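# Slide the reel fully onto the scanner glass

## Task

The reel currently rests partly over the rim of the scanner's glass. Relocate it so the whole reel sits flat on the glass with the same face still on top. It must stay there on its own after the grippers have released it, and both arms must then back away from it.

## Robot and tools

Robot: two arms, left_arm and right_arm, each ending in a two-finger gripper. The fingers extend along the gripper's own +z axis and close along its y axis. The reported end_effector_position is the point between the finger pads, roughly 1 cm short of the fingertips.

Frame: every pose lives in one scene frame. Its origin is on the table surface midway between the arms, +z is up, +x runs out across the table, and left_arm sits on the +y side. The arm names say nothing about left or right in a picture. Printed hand positions can be somewhat wrong, more so at long reach, and motions tend to stop a centimetre or more from the commanded pose, usually below it.

A row is 16 numbers covering both arms, always all 16 even if one arm is idle: left_arm x, y, z, qw, qx, qy, qz, opening, then right_arm in the same order. x, y, z are an absolute target position in metres in the scene frame; qw, qx, qy, qz are an absolute target orientation quaternion, w first, in the same frame. opening ranges from -1 (closed) to +1 (fully open, 0.094 m). To keep an arm's orientation fixed, repeat one chosen quaternion in every row rather than copying the drifting reported one. To park an arm, resend the full pose from the last result before it stopped, plus its intended opening, in every call.

execute_actions(actions): actions is a list of up to 15 actions; each action is a list of up to 15 rows, one row per 1/30 s step. If an action has fewer than 15 rows, its final row is repeated to fill the 15 steps. An empty list just returns the current state and images. An action is rejected for both arms if any target is over 0.6 m from that gripper's current position along any of the gripper's own axes; if the first action fails this against the last reported state, or anything is malformed, nothing in the call runs. Each step, the command is clipped to within 70 mm and 16 degrees of the measured pose, then damped inverse kinematics chases it, favouring position over orientation. So a distant target can take several actions, and after an action the arm only drifts on to its last clipped pose; send the remainder next time. Elbows stop just short of straight. "Hand target" lines show the pose each arm is currently driven toward.

move(target, speed, blocking): target is one 16-number row of absolute poses as above. Both grippers follow straight paths that finish together, lasting 0.5 to 10 s; anything longer is cut at 10 s before reaching the goal. speed is the path's top speed in m/s, 0.002 to 0.5, default 0.25; rotation is capped at twice that value in rad/s, taking the shorter way. Paths ignore obstacles and the other arm, grippers lag and may wander, and can exceed speed near full reach. Faster contact strikes harder, and aiming farther past a contact presses harder. The opening is applied at the start. The result adds a "move:" line giving the ending (done, off_target, moving, held, fault, etc.), which limits acted (limits=paced: the sent pose was clipped; limits=held: a check blocked steps, after which the arm may lurch faster than speed), and each gripper's distance from its pose. If only one arm is named, the other finished at rest. With blocking=false the call returns after 0.5 s while motion continues; call wait (wait(0) to poll) or stop before sending further rows or moves.

wait(seconds): 0 to 10 s; arms keep their last command and a running move continues, returning early when it finishes.

stop(): brakes the current move; it needs some distance, more at speed. The fingers carry on.

zoom_image(camera, region): camera is cam_left_wrist or cam_right_wrist; region is [x0, y0, x1, y1] in pixels of that camera's latest 504x504 image, origin top-left, at most 504 by 504.

finished_scene(scene): pass the current scene's integer number to end it permanently; the result reports success. Replying with no tool call ends everything.

Results: a state line `left_arm: …` | `right_arm: …` with each gripper's position and quaternion; a "pose unreachable" line when the clearance check altered or blocked an arm's command; grip_measured, the measured finger opening on the command scale (the final Joint positions entry is the opening in metres; readings can be off by about 1 mm per gripper, constant within a scene); joint torques in Joint positions order (never zero, noisy, offset); FAULT lines; MOTOR HOT above 85 °C and OVER-TEMPERATURE FAULT at 100 °C, when that arm drops everything until it cools. Holding loads heats motors, even while you are thinking, since the simulation keeps running then.

Gripping: to hold something, command an opening below grip_measured; about 0.03 below is firm, smaller margins grip more gently. Pads push about 50 to 62 N each, less on parts thinner than roughly 2 mm, with a brief spike at first contact.

Joint ranges (rad), base to gripper: waist -2.880 to 2.880, shoulder 0.000 to 3.142, elbow 0.000 to 3.019, wrist pitch -1.693 to 1.571, wrist yaw -1.571 to 1.571, wrist roll -2.094 to 2.094.

Cameras: cam_left_wrist then cam_right_wrist, both 504x504 fisheye on the wrists, with supplied intrinsics and T_world_to_cam mapping scene to camera coordinates; expect small errors (about 0.5 percent focal, 1.5 px centre, 0.5 degrees and 2.5 mm pose).

Avoid: pushing or knocking anything off the table, letting the arms collide or press on each other, dropping, slamming or shoving hard. Random tugs on held parts or nudges to loose objects may happen. Finish with the reel resting on the glass unaided and both grippers open and withdrawn.

Each tool is called after "Emit:" in YAML: its name, and indented under it one key for each argument.

## Session

Emit:
execute_actions:
  actions: []

Scene clock: 0.00 s.
left_arm: end_effector_position=(+0.2663, +0.4887, +0.1115) grip_measured=+1.000 end_effector_quat_wxyz=(+0.026, +0.924, -0.204, +0.322) | right_arm: end_effector_position=(+0.3008, -0.4185, +0.2913) grip_measured=+1.000 end_effector_quat_wxyz=(+0.525, -0.332, +0.760, -0.189)
Joint positions: left_arm=[ 0.981  1.039  0.568 -0.792  0.591 -1.953  0.094] | right_arm=[-0.42   0.311  0.519 -0.681 -0.599 -1.038  0.094]
Joint velocities: left_arm=[-0.005 -0.024  0.002 -0.022  0.007 -0.037  0.   ] | right_arm=[-0.015  0.005  0.002 -0.002  0.037 -0.007  0.   ]
Joint torques (N m, as the arm reports them, + toward a larger angle): no reading
Motor temperatures (°C, as the motors report them): left_arm=[29 27 30 31 31 28] | right_arm=[31 30 27 29 30 31]
Hand target (left_arm): +0.272, +0.495, +0.119; +0.018, +0.922, -0.206, +0.326
Hand target (right_arm): +0.302, -0.419, +0.311; +0.534, -0.334, +0.750, -0.202

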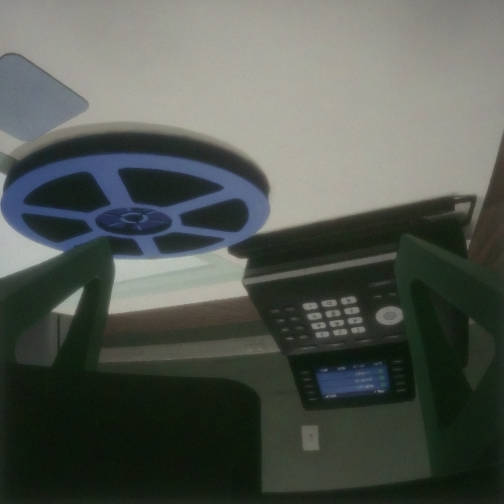

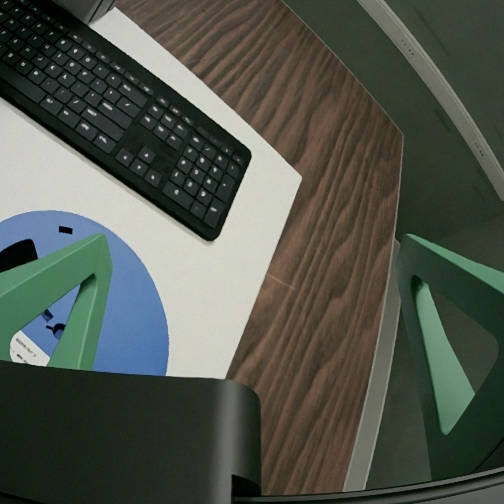

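Emit:
move:
  target: [0.3,0.2,0.45,0,0,1,0,1,0.3,-0.25,0.45,0,1,0,0,1]

Scene clock: 8.37 s.
left_arm: end_effector_position=(+0.2989, +0.2033, +0.4321) grip_measured=+1.000 end_effector_quat_wxyz=(+0.157, -0.014, +0.985, -0.069) | right_arm: end_effector_position=(+0.2993, -0.2512, +0.4245) grip_measured=+1.000 end_effector_quat_wxyz=(-0.051, +0.938, -0.270, +0.214)
Joint positions: left_arm=[-0.271  1.07   1.527 -1.683 -0.001 -0.43   0.094] | right_arm=[ 0.721  0.929  1.402 -1.669  0.243 -2.076  0.094]
Joint velocities: left_arm=[-0.015  0.015  0.002  0.012 -0.007  0.081  0.   ] | right_arm=[-0.015  0.005 -0.002 -0.002 -0.051  0.037  0.   ]
Joint torques (N m, as the arm reports them, + toward a larger angle): left_arm=[ 0.04 -3.31 11.47  0.24 -0.03 -0.08] | right_arm=[ 1.71 -3.06 15.28 -0.12  0.19 -0.03]
Motor temperatures (°C, as the motors report them): left_arm=[29 28 34 31 31 28] | right_arm=[31 30 31 29 30 31]
Hand target (left_arm): +0.301, +0.200, +0.450; +0.168, -0.003, +0.983, -0.072
Hand target (right_arm): +0.300, -0.247, +0.447; -0.067, +0.936, -0.260, +0.229
Off the commanded pose (left_arm): 0.018 m, 20 deg; orientation clipped at the last step of the last action.
Off the commanded pose (right_arm): 0.026 m, 41 deg; orientation clipped at the last step of the last action.
joint sent to its limit (left arm) — the command would take joint 4 (wrist pitch) past its lower limit, so that joint was sent only as far as its limit.
joint sent to its limit (right arm) — the command would take joint 4 (wrist pitch) past its lower limit and joint 6 (wrist roll) past its lower limit, so those joints were sent only as far as their limits.
move: off_target (left_arm, right_arm); limits=paced
camera_calibration (this result's frames):
cam_left_wrist: T_world_to_cam=[[0.0105988, -0.989398, 0.144842, 0.136332], [-0.951331, 0.0346375, 0.306219, 0.149742], [-0.307989, -0.141038, -0.940878, 0.651641], [0, 0, 0, 1]] pos_world=[0.341707, 0.221606, 0.547515]
cam_right_wrist: T_world_to_cam=[[0.489138, 0.845935, 0.212456, -0.0256318], [0.373394, -0.423229, 0.825502, -0.563569], [0.788239, -0.324455, -0.522885, 0.0261918], [0, 0, 0, 1]] pos_world=[0.202326, -0.208338, 0.484368]

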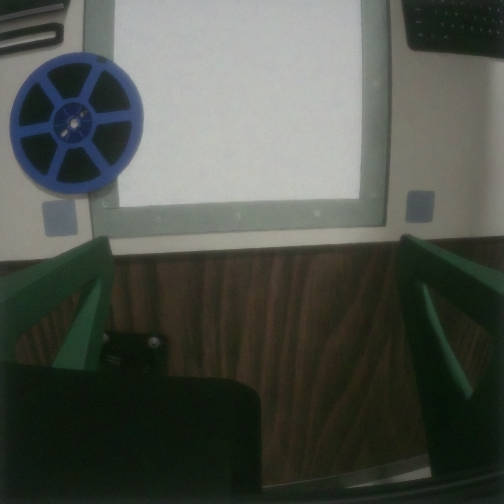

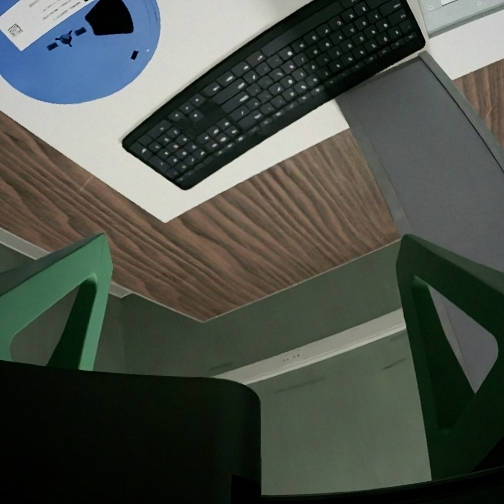

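Emit:
move:
  target: [0.35,0.49,0.08,0,0,1,0,-1,0.3,-0.25,0.4,-0.05,0.94,-0.27,0.21,1]

Emit:
move:
  target: [0.35,0.49,0.02,0,0,1,0,-1,0.3,-0.25,0.4,-0.05,0.94,-0.27,0.21,1]
  speed: 0.1

Emit:
move:
  target: [0.35,0.25,0.02,0,0,1,0,-1,0.3,-0.25,0.4,-0.05,0.94,-0.27,0.21,1]
  speed: 0.08

Emit:
move:
  target: [0.3,0.2,0.45,0.16,0,0.98,-0.07,-1,0.3,-0.25,0.4,-0.05,0.94,-0.27,0.21,1]

Scene clock: 21.50 s.
left_arm: end_effector_position=(+0.3494, +0.4892, +0.0821) grip_measured=-0.989 end_effector_quat_wxyz=(-0.010, -0.002, +1.000, -0.003) | right_arm: end_effector_position=(+0.2998, -0.2504, +0.3979) grip_measured=+1.000 end_effector_quat_wxyz=(-0.042, +0.941, -0.268, +0.204)
Joint positions: left_arm=[ 0.556  1.48   0.971 -1.082 -0.003  0.419  0.001] | right_arm=[ 0.721  0.919  1.328 -1.633  0.241 -2.076  0.094]
Joint velocities: left_arm=[-0.005 -0.005 -0.002  0.002  0.007  0.022 -0.001] | right_arm=[-0.005 -0.015  0.002 -0.012 -0.022  0.007  0.   ]
Joint torques (N m, as the arm reports them, + toward a larger angle): left_arm=[ 0.3  -9.74  6.55  0.76 -0.03 -0.09] | right_arm=[ 0.71 -4.69  9.38  0.64 -0.04  0.09]
Motor temperatures (°C, as the motors report them): left_arm=[29 28 36 31 31 28] | right_arm=[31 30 33 29 30 31]
Hand target (left_arm): +0.350, +0.491, +0.080; -0.005, +0.002, +1.000, +0.000
Hand target (right_arm): +0.300, -0.250, +0.400; -0.050, +0.939, -0.270, +0.210
Off the commanded pose (left_arm): 0.002 m, 1 deg.
Off the commanded pose (right_arm): 0.002 m, 1 deg.
move: done
camera_calibration (this result's frames):
cam_left_wrist: T_world_to_cam=[[0.0112943, -0.999904, 0.00803659, 0.485444], [-0.797103, -0.00415039, 0.603829, 0.235679], [-0.603738, -0.0132258, -0.797073, 0.407176], [0, 0, 0, 1]] pos_world=[0.428205, 0.491761, 0.178338]
cam_right_wrist: T_world_to_cam=[[0.493317, 0.849158, 0.188595, -0.0118991], [0.394664, -0.411714, 0.821421, -0.543364], [0.775164, -0.330789, -0.538237, 0.0205971], [0, 0, 0, 1]] pos_world=[0.20435, -0.206793, 0.459661]

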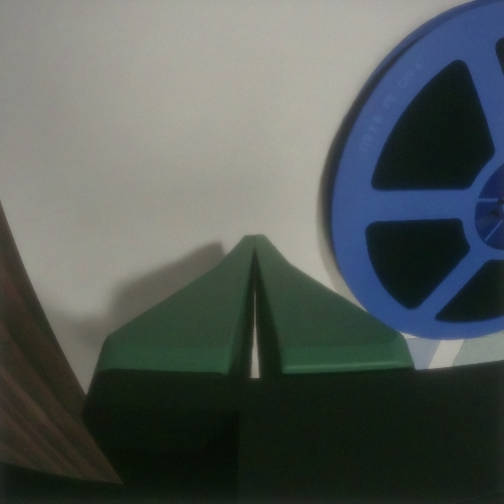

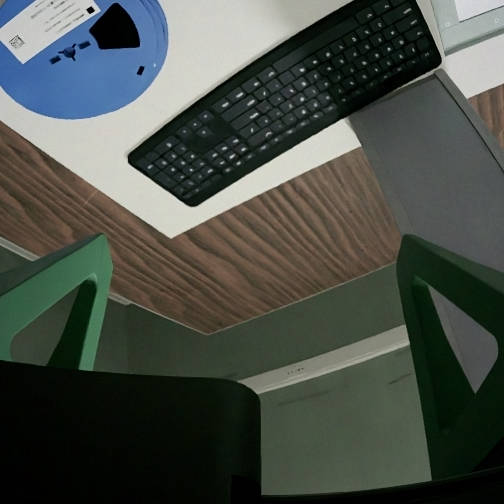

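Scene clock: 22.37 s.
left_arm: end_effector_position=(+0.3548, +0.4915, +0.0418) grip_measured=-0.990 end_effector_quat_wxyz=(+0.008, -0.002, +1.000, +0.005) | right_arm: end_effector_position=(+0.2998, -0.2504, +0.3979) grip_measured=+1.000 end_effector_quat_wxyz=(-0.042, +0.941, -0.268, +0.204)
Joint positions: left_arm=[ 0.556  1.533  0.907 -0.925 -0.003  0.42   0.   ] | right_arm=[ 0.721  0.919  1.328 -1.633  0.241 -2.076  0.094]
Joint velocities: left_arm=[-0.005 -0.024  0.007  0.007  0.022  0.007  0.   ] | right_arm=[-0.015 -0.005  0.007 -0.012  0.051  0.022  0.   ]
Joint torques (N m, as the arm reports them, + toward a larger angle): left_arm=[ 0.94 -8.02  5.08  2.19  0.14 -0.16] | right_arm=[ 0.65 -4.45  9.52  0.6  -0.03  0.08]
Motor temperatures (°C, as the motors report them): left_arm=[29 28 36 31 31 28] | right_arm=[31 30 33 29 30 31]
Hand target (left_arm): +0.350, +0.490, +0.021; -0.000, -0.000, +1.000, +0.000
Hand target (right_arm): +0.300, -0.250, +0.400; -0.050, +0.939, -0.269, +0.210
Off the commanded pose (left_arm): 0.022 m, 1 deg.
Off the commanded pose (right_arm): 0.002 m, 1 deg.
move: off_target (left_arm)
camera_calibration (this result's frames):
cam_left_wrist: T_world_to_cam=[[0.0109009, -0.999913, -0.00737142, 0.48886], [-0.818305, -0.0131573, 0.574633, 0.277493], [-0.57468, -0.000231945, -0.818378, 0.362551], [0, 0, 0, 1]] pos_world=[0.430096, 0.492553, 0.140851]
cam_right_wrist: T_world_to_cam=[[0.493317, 0.849158, 0.188595, -0.0118991], [0.394664, -0.411714, 0.821421, -0.543364], [0.775164, -0.330789, -0.538237, 0.0205971], [0, 0, 0, 1]] pos_world=[0.20435, -0.206793, 0.459661]

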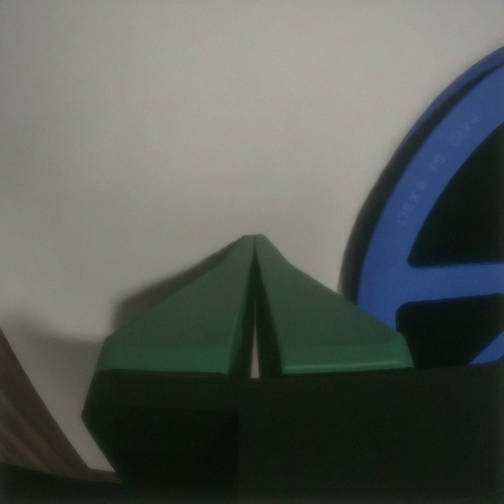

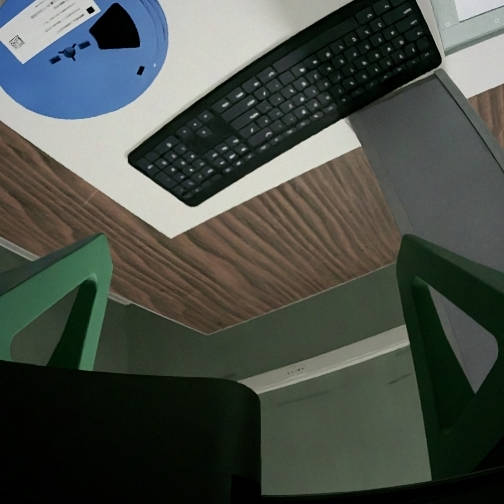

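Scene clock: 25.80 s.
left_arm: end_effector_position=(+0.3592, +0.2539, +0.0416) grip_measured=-0.990 end_effector_quat_wxyz=(+0.025, -0.001, +1.000, +0.000) | right_arm: end_effector_position=(+0.2998, -0.2504, +0.3979) grip_measured=+1.000 end_effector_quat_wxyz=(-0.042, +0.941, -0.268, +0.204)
Joint positions: left_arm=[-0.084  1.464  0.827 -0.886 -0.011 -0.217  0.   ] | right_arm=[ 0.721  0.919  1.328 -1.633  0.241 -2.076  0.094]
Joint velocities: left_arm=[ 0.005 -0.015 -0.017 -0.007  0.051 -0.022  0.001] | right_arm=[-0.024 -0.024 -0.012 -0.002 -0.081  0.007  0.   ]
Joint torques (N m, as the arm reports them, + toward a larger angle): left_arm=[-0.38 -5.74  5.74  1.09  0.36 -0.26] | right_arm=[ 0.59 -4.24  9.51  0.56 -0.02  0.08]
Motor temperatures (°C, as the motors report them): left_arm=[29 28 35 31 31 28] | right_arm=[31 30 33 29 30 31]
Hand target (left_arm): +0.352, +0.249, +0.021; +0.004, +0.000, +1.000, +0.000
Hand target (right_arm): +0.300, -0.250, +0.400; -0.050, +0.939, -0.269, +0.210
Off the commanded pose (left_arm): 0.024 m, 3 deg.
Off the commanded pose (right_arm): 0.002 m, 1 deg.
move: off_target (left_arm)
camera_calibration (this result's frames):
cam_left_wrist: T_world_to_cam=[[0.00792974, -0.999965, 0.00248223, 0.251888], [-0.836884, -0.0052778, 0.547354, 0.283899], [-0.547322, -0.00641772, -0.836897, 0.357336], [0, 0, 0, 1]] pos_world=[0.431171, 0.255671, 0.143035]
cam_right_wrist: T_world_to_cam=[[0.493317, 0.849158, 0.188595, -0.0118991], [0.394664, -0.411714, 0.821421, -0.543364], [0.775164, -0.330789, -0.538237, 0.0205971], [0, 0, 0, 1]] pos_world=[0.20435, -0.206793, 0.459661]

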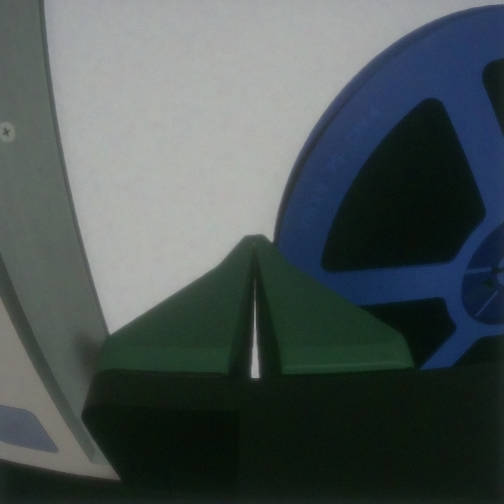

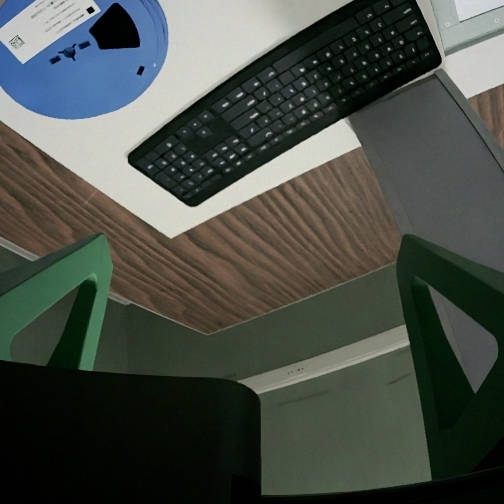

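Scene clock: 27.87 s.
left_arm: end_effector_position=(+0.2964, +0.2037, +0.4394) grip_measured=-0.990 end_effector_quat_wxyz=(+0.167, -0.000, +0.983, -0.072) | right_arm: end_effector_position=(+0.2998, -0.2504, +0.3979) grip_measured=+1.000 end_effector_quat_wxyz=(-0.042, +0.941, -0.268, +0.204)
Joint positions: left_arm=[-0.272  1.059  1.535 -1.681  0.001 -0.405  0.   ] | right_arm=[ 0.721  0.919  1.328 -1.633  0.241 -2.076  0.094]
Joint velocities: left_arm=[-0.005  0.015 -0.012 -0.017 -0.037 -0.007  0.   ] | right_arm=[-0.005  0.005 -0.012  0.017  0.022 -0.022  0.   ]
Joint torques (N m, as the arm reports them, + toward a larger angle): left_arm=[-0.72 -3.23 10.35  0.18 -0.04 -0.16] | right_arm=[ 0.61 -4.32  9.48  0.58 -0.04  0.09]
Motor temperatures (°C, as the motors report them): left_arm=[29 28 36 31 31 28] | right_arm=[31 30 33 29 30 31]
Hand target (left_arm): +0.297, +0.201, +0.450; +0.169, -0.002, +0.983, -0.074
Hand target (right_arm): +0.300, -0.250, +0.400; -0.050, +0.939, -0.269, +0.210
Off the commanded pose (left_arm): 0.012 m, 1 deg.
Off the commanded pose (right_arm): 0.002 m, 1 deg.
joint sent to its limit (left arm) — the command would take joint 4 (wrist pitch) past its lower limit, so that joint was sent only as far as its limit.
move: off_target (left_arm)
camera_calibration (this result's frames):
cam_left_wrist: T_world_to_cam=[[-0.0180558, -0.989078, 0.14628, 0.143507], [-0.956792, 0.0595587, 0.284609, 0.151123], [-0.290213, -0.134821, -0.947417, 0.65404], [0, 0, 0, 1]] pos_world=[0.336995, 0.221117, 0.555646]
cam_right_wrist: T_world_to_cam=[[0.493317, 0.849158, 0.188595, -0.0118991], [0.394664, -0.411714, 0.821421, -0.543364], [0.775164, -0.330789, -0.538237, 0.0205971], [0, 0, 0, 1]] pos_world=[0.20435, -0.206793, 0.459661]

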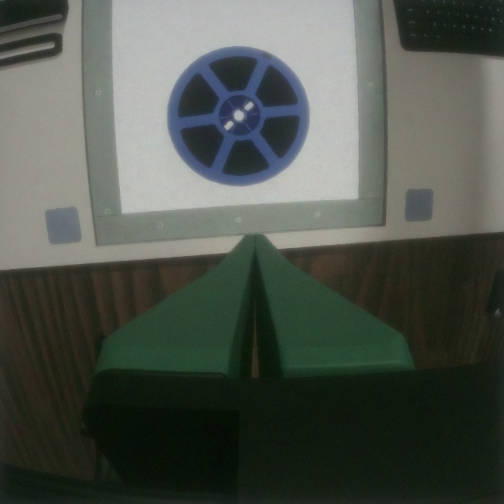

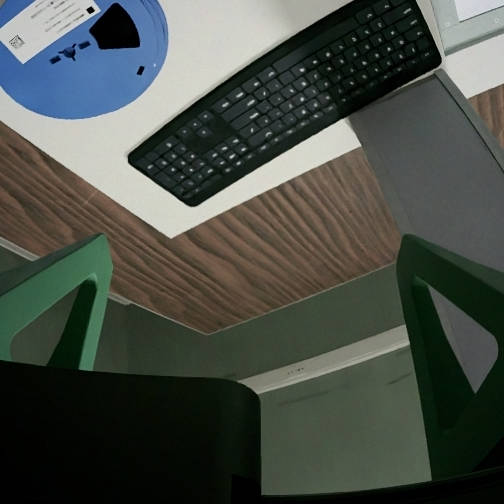

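Emit:
finished_scene:
  scene: 1

The scene is finished: the task was done.


## Next scene

The same job, from a new start.

Emit:
move:
  target: [0.3,0.2,0.45,0.16,0,0.98,-0.07,-1,0.2,-0.4,0.4,-0.05,0.94,-0.27,0.21,1]

Scene clock: 5.43 s.
left_arm: end_effector_position=(+0.3007, +0.2023, +0.4289) grip_measured=-0.989 end_effector_quat_wxyz=(+0.152, -0.001, +0.986, -0.066) | right_arm: end_effector_position=(+0.2008, -0.4017, +0.4060) grip_measured=+1.000 end_effector_quat_wxyz=(+0.033, +0.879, +0.060, +0.472)
Joint positions: left_arm=[-0.271  1.079  1.525 -1.685  0.001 -0.406  0.001] | right_arm=[-1.001  0.394  1.027 -1.67  -0.873  2.089  0.094]
Joint velocities: left_arm=[ 0.005 -0.024  0.012 -0.012  0.022  0.037 -0.   ] | right_arm=[-0.005 -0.005 -0.012  0.012 -0.007  0.037  0.   ]
Joint torques (N m, as the arm reports them, + toward a larger angle): left_arm=[ 0.55 -4.86 11.08  0.45 -0.1  -0.2 ] | right_arm=[-1.4   2.29  8.53  0.12 -0.62  0.15]
Motor temperatures (°C, as the motors report them): left_arm=[29 28 33 31 31 28] | right_arm=[31 31 29 29 30 31]
Hand target (left_arm): +0.298, +0.200, +0.449; +0.167, -0.002, +0.983, -0.073
Hand target (right_arm): +0.200, -0.402, +0.404; +0.031, +0.880, +0.048, +0.472
Off the commanded pose (left_arm): 0.021 m, 1 deg.
Off the commanded pose (right_arm): 0.006 m, 50 deg; orientation clipped at the last step of the last action.
joint sent to its limit (left arm) — the command would take joint 4 (wrist pitch) past its lower limit, so that joint was sent only as far as its limit.
joint sent to its limit (right arm) — the command would take joint 4 (wrist pitch) past its lower limit and joint 6 (wrist roll) past its upper limit, so those joints were sent only as far as their limits.
move: off_target (left_arm, right_arm); limits=paced
camera_calibration (this result's frames):
cam_left_wrist: T_world_to_cam=[[-0.0116027, -0.990868, 0.134332, 0.147243], [-0.947837, 0.0536951, 0.314201, 0.14408], [-0.318545, -0.123679, -0.939804, 0.648224], [0, 0, 0, 1]] pos_world=[0.344761, 0.218334, 0.544154]
cam_right_wrist: T_world_to_cam=[[-0.0697963, 0.991345, -0.111195, 0.455824], [-0.0335019, 0.109075, 0.993469, -0.347876], [0.996999, 0.0730657, 0.025599, -0.0595503], [0, 0, 0, 1]] pos_world=[0.0795319, -0.409583, 0.397813]

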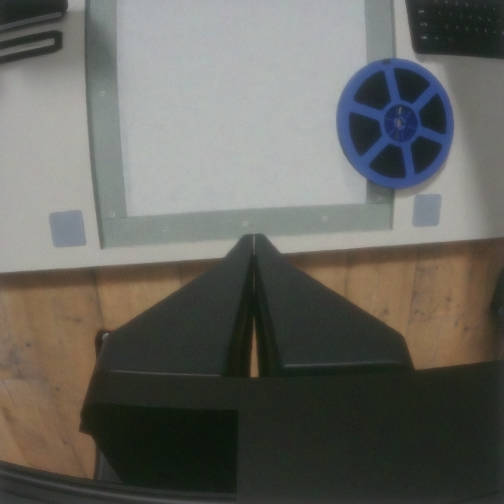

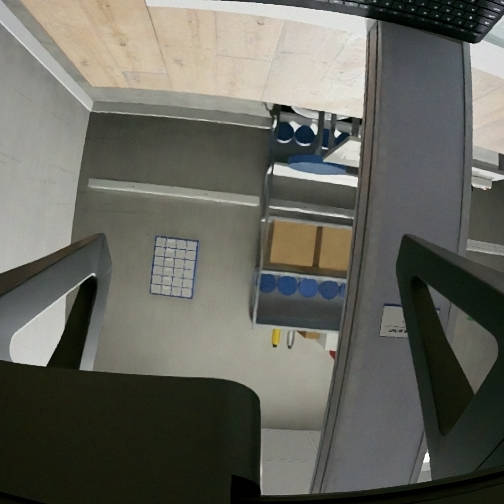

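Emit:
move:
  target: [0.345,-0.155,0.08,0,0,1,0,-1,0.2,-0.4,0.4,0.03,0.88,0.06,0.47,1]

Emit:
move:
  target: [0.345,-0.155,0.02,0,0,1,0,-1,0.2,-0.4,0.4,0.03,0.88,0.06,0.47,1]
  speed: 0.1

Emit:
move:
  target: [0.345,0.07,0.02,0,0,1,0,-1,0.2,-0.4,0.4,0.03,0.88,0.06,0.47,1]
  speed: 0.08

Emit:
move:
  target: [0.3,0.2,0.45,0.16,0,0.98,-0.07,-1,0.2,-0.4,0.4,0.03,0.88,0.06,0.47,1]

Scene clock: 16.70 s.
left_arm: end_effector_position=(+0.3385, -0.1377, +0.0668) grip_measured=-0.989 end_effector_quat_wxyz=(-0.012, +0.005, +1.000, +0.018) | right_arm: end_effector_position=(+0.2008, -0.4018, +0.4018) grip_measured=+1.000 end_effector_quat_wxyz=(+0.030, +0.880, +0.059, +0.470)
Joint positions: left_arm=[-0.813  1.977  1.604 -1.242 -0.003 -0.935  0.001] | right_arm=[-1.001  0.391  1.016 -1.67  -0.873  2.089  0.094]
Joint velocities: left_arm=[-0.005  0.005 -0.007  0.012 -0.051  0.095  0.001] | right_arm=[-0.015 -0.005  0.007  0.007  0.051  0.037  0.   ]
Joint torques (N m, as the arm reports them, + toward a larger angle): left_arm=[  0.49 -19.    11.2    0.45   0.04  -0.22] | right_arm=[ 0.73  2.45  8.53  0.17 -0.46  0.01]
Motor temperatures (°C, as the motors report them): left_arm=[29 28 36 31 31 28] | right_arm=[31 31 30 29 30 31]
Hand target (left_arm): +0.349, -0.156, +0.080; +0.002, +0.002, +1.000, -0.003
Hand target (right_arm): +0.200, -0.400, +0.400; +0.030, +0.880, +0.060, +0.470
Off the commanded pose (left_arm): 0.023 m, 3 deg.
Off the commanded pose (right_arm): 0.003 m, 0 deg.
move: off_target (left_arm)
camera_calibration (this result's frames):
cam_left_wrist: T_world_to_cam=[[-0.0040852, -0.999407, -0.034178, -0.13307], [-0.794521, -0.0175101, 0.606985, 0.230711], [-0.607223, 0.0296347, -0.793978, 0.386969], [0, 0, 0, 1]] pos_world=[0.417738, -0.140419, 0.162659]
cam_right_wrist: T_world_to_cam=[[-0.0699283, 0.9922, -0.103198, 0.452534], [-0.0305231, 0.101275, 0.99439, -0.347809], [0.997085, 0.072686, 0.0232031, -0.0586609], [0, 0, 0, 1]] pos_world=[0.0795186, -0.409516, 0.393919]

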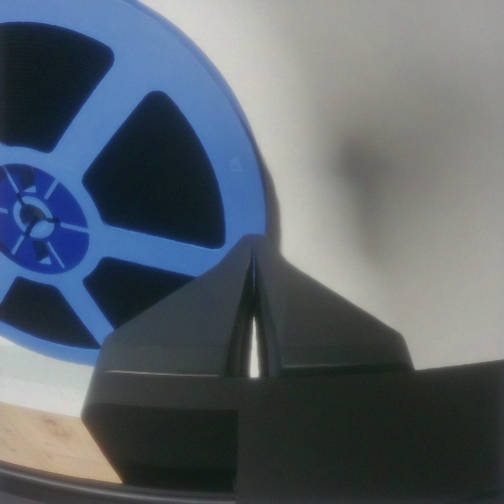

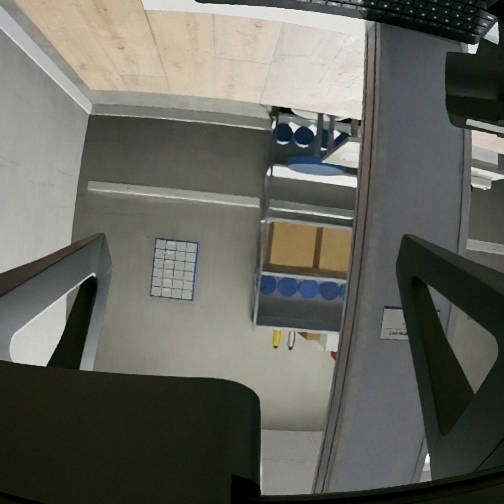

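Scene clock: 17.60 s.
left_arm: end_effector_position=(+0.3524, -0.1571, +0.0453) grip_measured=-0.989 end_effector_quat_wxyz=(+0.011, +0.001, +1.000, -0.014) | right_arm: end_effector_position=(+0.2008, -0.4018, +0.4018) grip_measured=+1.000 end_effector_quat_wxyz=(+0.030, +0.880, +0.059, +0.470)
Joint positions: left_arm=[-0.813  2.009  1.596 -1.122 -0.002 -0.943  0.   ] | right_arm=[-1.001  0.391  1.016 -1.67  -0.873  2.089  0.094]
Joint velocities: left_arm=[-0.005 -0.005  0.007 -0.002 -0.022  0.007  0.001] | right_arm=[-0.005 -0.005 -0.017 -0.007  0.051 -0.037  0.   ]
Joint torques (N m, as the arm reports them, + toward a larger angle): left_arm=[  0.89 -17.16   6.48   0.81   0.07  -0.25] | right_arm=[ 0.66  2.38  8.54  0.2  -0.47  0.01]
Motor temperatures (°C, as the motors report them): left_arm=[29 28 36 31 31 28] | right_arm=[31 31 30 29 30 31]
Hand target (left_arm): +0.345, -0.154, +0.020; -0.000, -0.000, +1.000, +0.000
Hand target (right_arm): +0.200, -0.400, +0.400; +0.030, +0.880, +0.060, +0.470
Off the commanded pose (left_arm): 0.026 m, 2 deg.
Off the commanded pose (right_arm): 0.003 m, 0 deg.
move: off_target (left_arm)
camera_calibration (this result's frames):
cam_left_wrist: T_world_to_cam=[[0.00478061, -0.999527, 0.0303678, -0.159153], [-0.821705, 0.0133803, 0.569756, 0.270612], [-0.569894, -0.0276771, -0.821252, 0.357957], [0, 0, 0, 1]] pos_world=[0.427121, -0.152792, 0.144624]
cam_right_wrist: T_world_to_cam=[[-0.0699283, 0.9922, -0.103198, 0.452534], [-0.0305231, 0.101275, 0.99439, -0.347809], [0.997085, 0.072686, 0.0232031, -0.0586609], [0, 0, 0, 1]] pos_world=[0.0795186, -0.409516, 0.393919]

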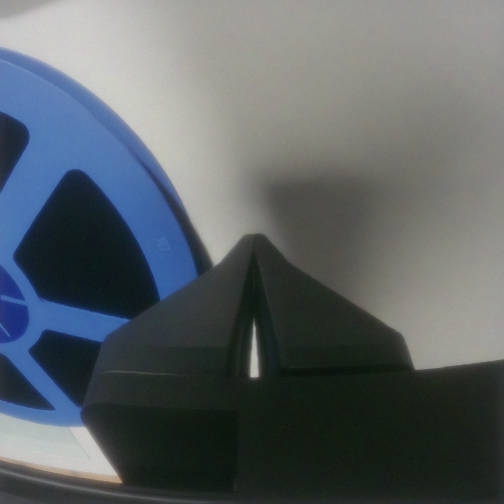

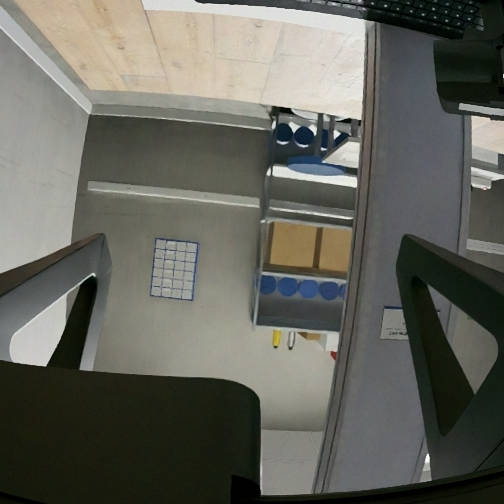

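Scene clock: 20.80 s.
left_arm: end_effector_position=(+0.3522, +0.0559, +0.0425) grip_measured=-0.990 end_effector_quat_wxyz=(+0.016, +0.000, +1.000, -0.015) | right_arm: end_effector_position=(+0.2008, -0.4018, +0.4018) grip_measured=+1.000 end_effector_quat_wxyz=(+0.030, +0.880, +0.059, +0.470)
Joint positions: left_arm=[-0.528  1.653  1.057 -0.931  0.004 -0.66   0.   ] | right_arm=[-1.001  0.391  1.016 -1.67  -0.873  2.089  0.094]
Joint velocities: left_arm=[-0.005 -0.005 -0.002 -0.017 -0.007 -0.051  0.001] | right_arm=[ 0.005 -0.005  0.007 -0.002  0.022  0.007  0.   ]
Joint torques (N m, as the arm reports them, + toward a larger angle): left_arm=[  1.87 -10.67   4.49   0.85  -0.25  -0.03] | right_arm=[ 0.67  2.46  8.53  0.13 -0.46  0.01]
Motor temperatures (°C, as the motors report them): left_arm=[29 28 36 31 31 28] | right_arm=[31 31 30 29 30 31]
Hand target (left_arm): +0.344, +0.070, +0.021; -0.001, +0.000, +1.000, +0.001
Hand target (right_arm): +0.200, -0.400, +0.400; +0.030, +0.880, +0.060, +0.470
Off the commanded pose (left_arm): 0.028 m, 3 deg.
Off the commanded pose (right_arm): 0.003 m, 0 deg.
move: off_target (left_arm)
camera_calibration (this result's frames):
cam_left_wrist: T_world_to_cam=[[0.00595988, -0.99942, 0.033524, 0.0532176], [-0.827219, 0.0139087, 0.561708, 0.271455], [-0.561848, -0.0310794, -0.826656, 0.359029], [0, 0, 0, 1]] pos_world=[0.425956, 0.0605696, 0.142531]
cam_right_wrist: T_world_to_cam=[[-0.0699283, 0.9922, -0.103198, 0.452534], [-0.0305231, 0.101275, 0.99439, -0.347809], [0.997085, 0.072686, 0.0232031, -0.0586609], [0, 0, 0, 1]] pos_world=[0.0795186, -0.409516, 0.393919]

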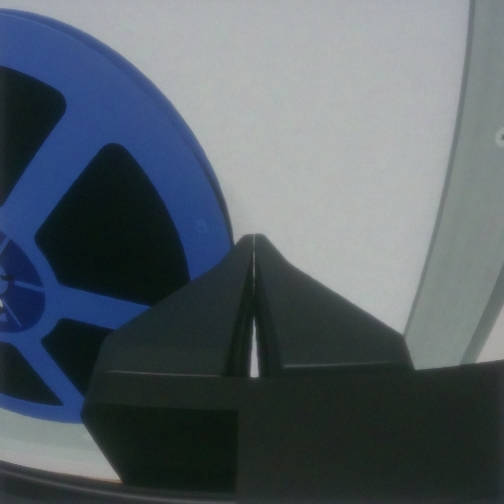

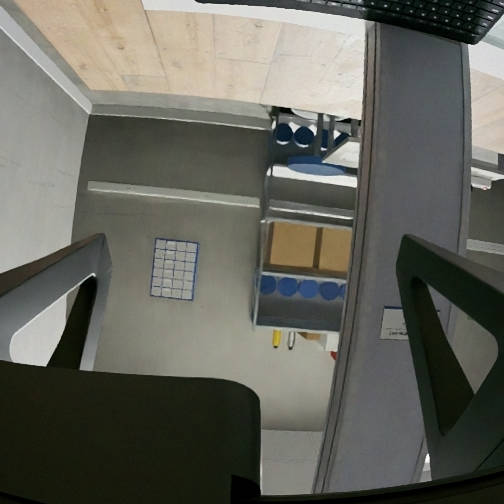

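Scene clock: 23.00 s.
left_arm: end_effector_position=(+0.2932, +0.2006, +0.4350) grip_measured=-0.989 end_effector_quat_wxyz=(+0.162, -0.004, +0.984, -0.070) | right_arm: end_effector_position=(+0.2008, -0.4018, +0.4018) grip_measured=+1.000 end_effector_quat_wxyz=(+0.030, +0.880, +0.059, +0.470)
Joint positions: left_arm=[-0.288  1.057  1.524 -1.683 -0.004 -0.427  0.   ] | right_arm=[-1.001  0.391  1.016 -1.67  -0.873  2.089  0.094]
Joint velocities: left_arm=[-0.005 -0.015  0.017 -0.012 -0.022  0.022 -0.001] | right_arm=[-0.015 -0.024 -0.002  0.002  0.022  0.022  0.   ]
Joint torques (N m, as the arm reports them, + toward a larger angle): left_arm=[ 1.07 -3.15 11.02  0.44  0.04 -0.07] | right_arm=[ 0.65  2.41  8.58  0.21 -0.46  0.02]
Motor temperatures (°C, as the motors report them): left_arm=[29 28 36 31 31 28] | right_arm=[31 31 30 29 30 31]
Hand target (left_arm): +0.295, +0.202, +0.450; +0.170, -0.002, +0.983, -0.073
Hand target (right_arm): +0.200, -0.400, +0.400; +0.030, +0.880, +0.060, +0.470
Off the commanded pose (left_arm): 0.016 m, 0 deg.
Off the commanded pose (right_arm): 0.003 m, 0 deg.
joint sent to its limit (left arm) — the command would take joint 4 (wrist pitch) past its lower limit, so that joint was sent only as far as its limit.
move: off_target (left_arm)
camera_calibration (this result's frames):
cam_left_wrist: T_world_to_cam=[[-0.00918852, -0.989429, 0.144723, 0.139146], [-0.95393, 0.0520777, 0.295474, 0.145441], [-0.299888, -0.135341, -0.944325, 0.650213], [0, 0, 0, 1]] pos_world=[0.33501, 0.218102, 0.550901]
cam_right_wrist: T_world_to_cam=[[-0.0699283, 0.9922, -0.103198, 0.452534], [-0.0305231, 0.101275, 0.99439, -0.347809], [0.997085, 0.072686, 0.0232031, -0.0586609], [0, 0, 0, 1]] pos_world=[0.0795186, -0.409516, 0.393919]

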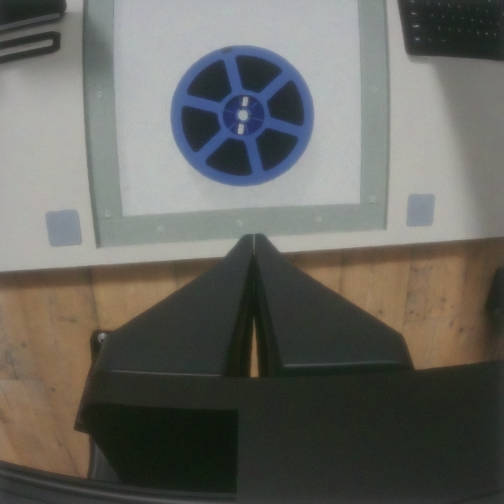

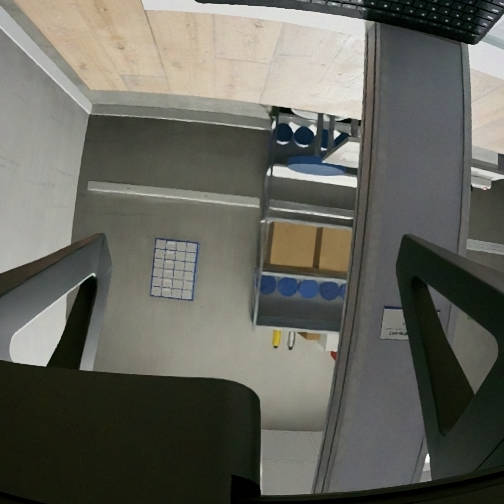

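Emit:
finished_scene:
  scene: 2

The scene is finished: the task was done.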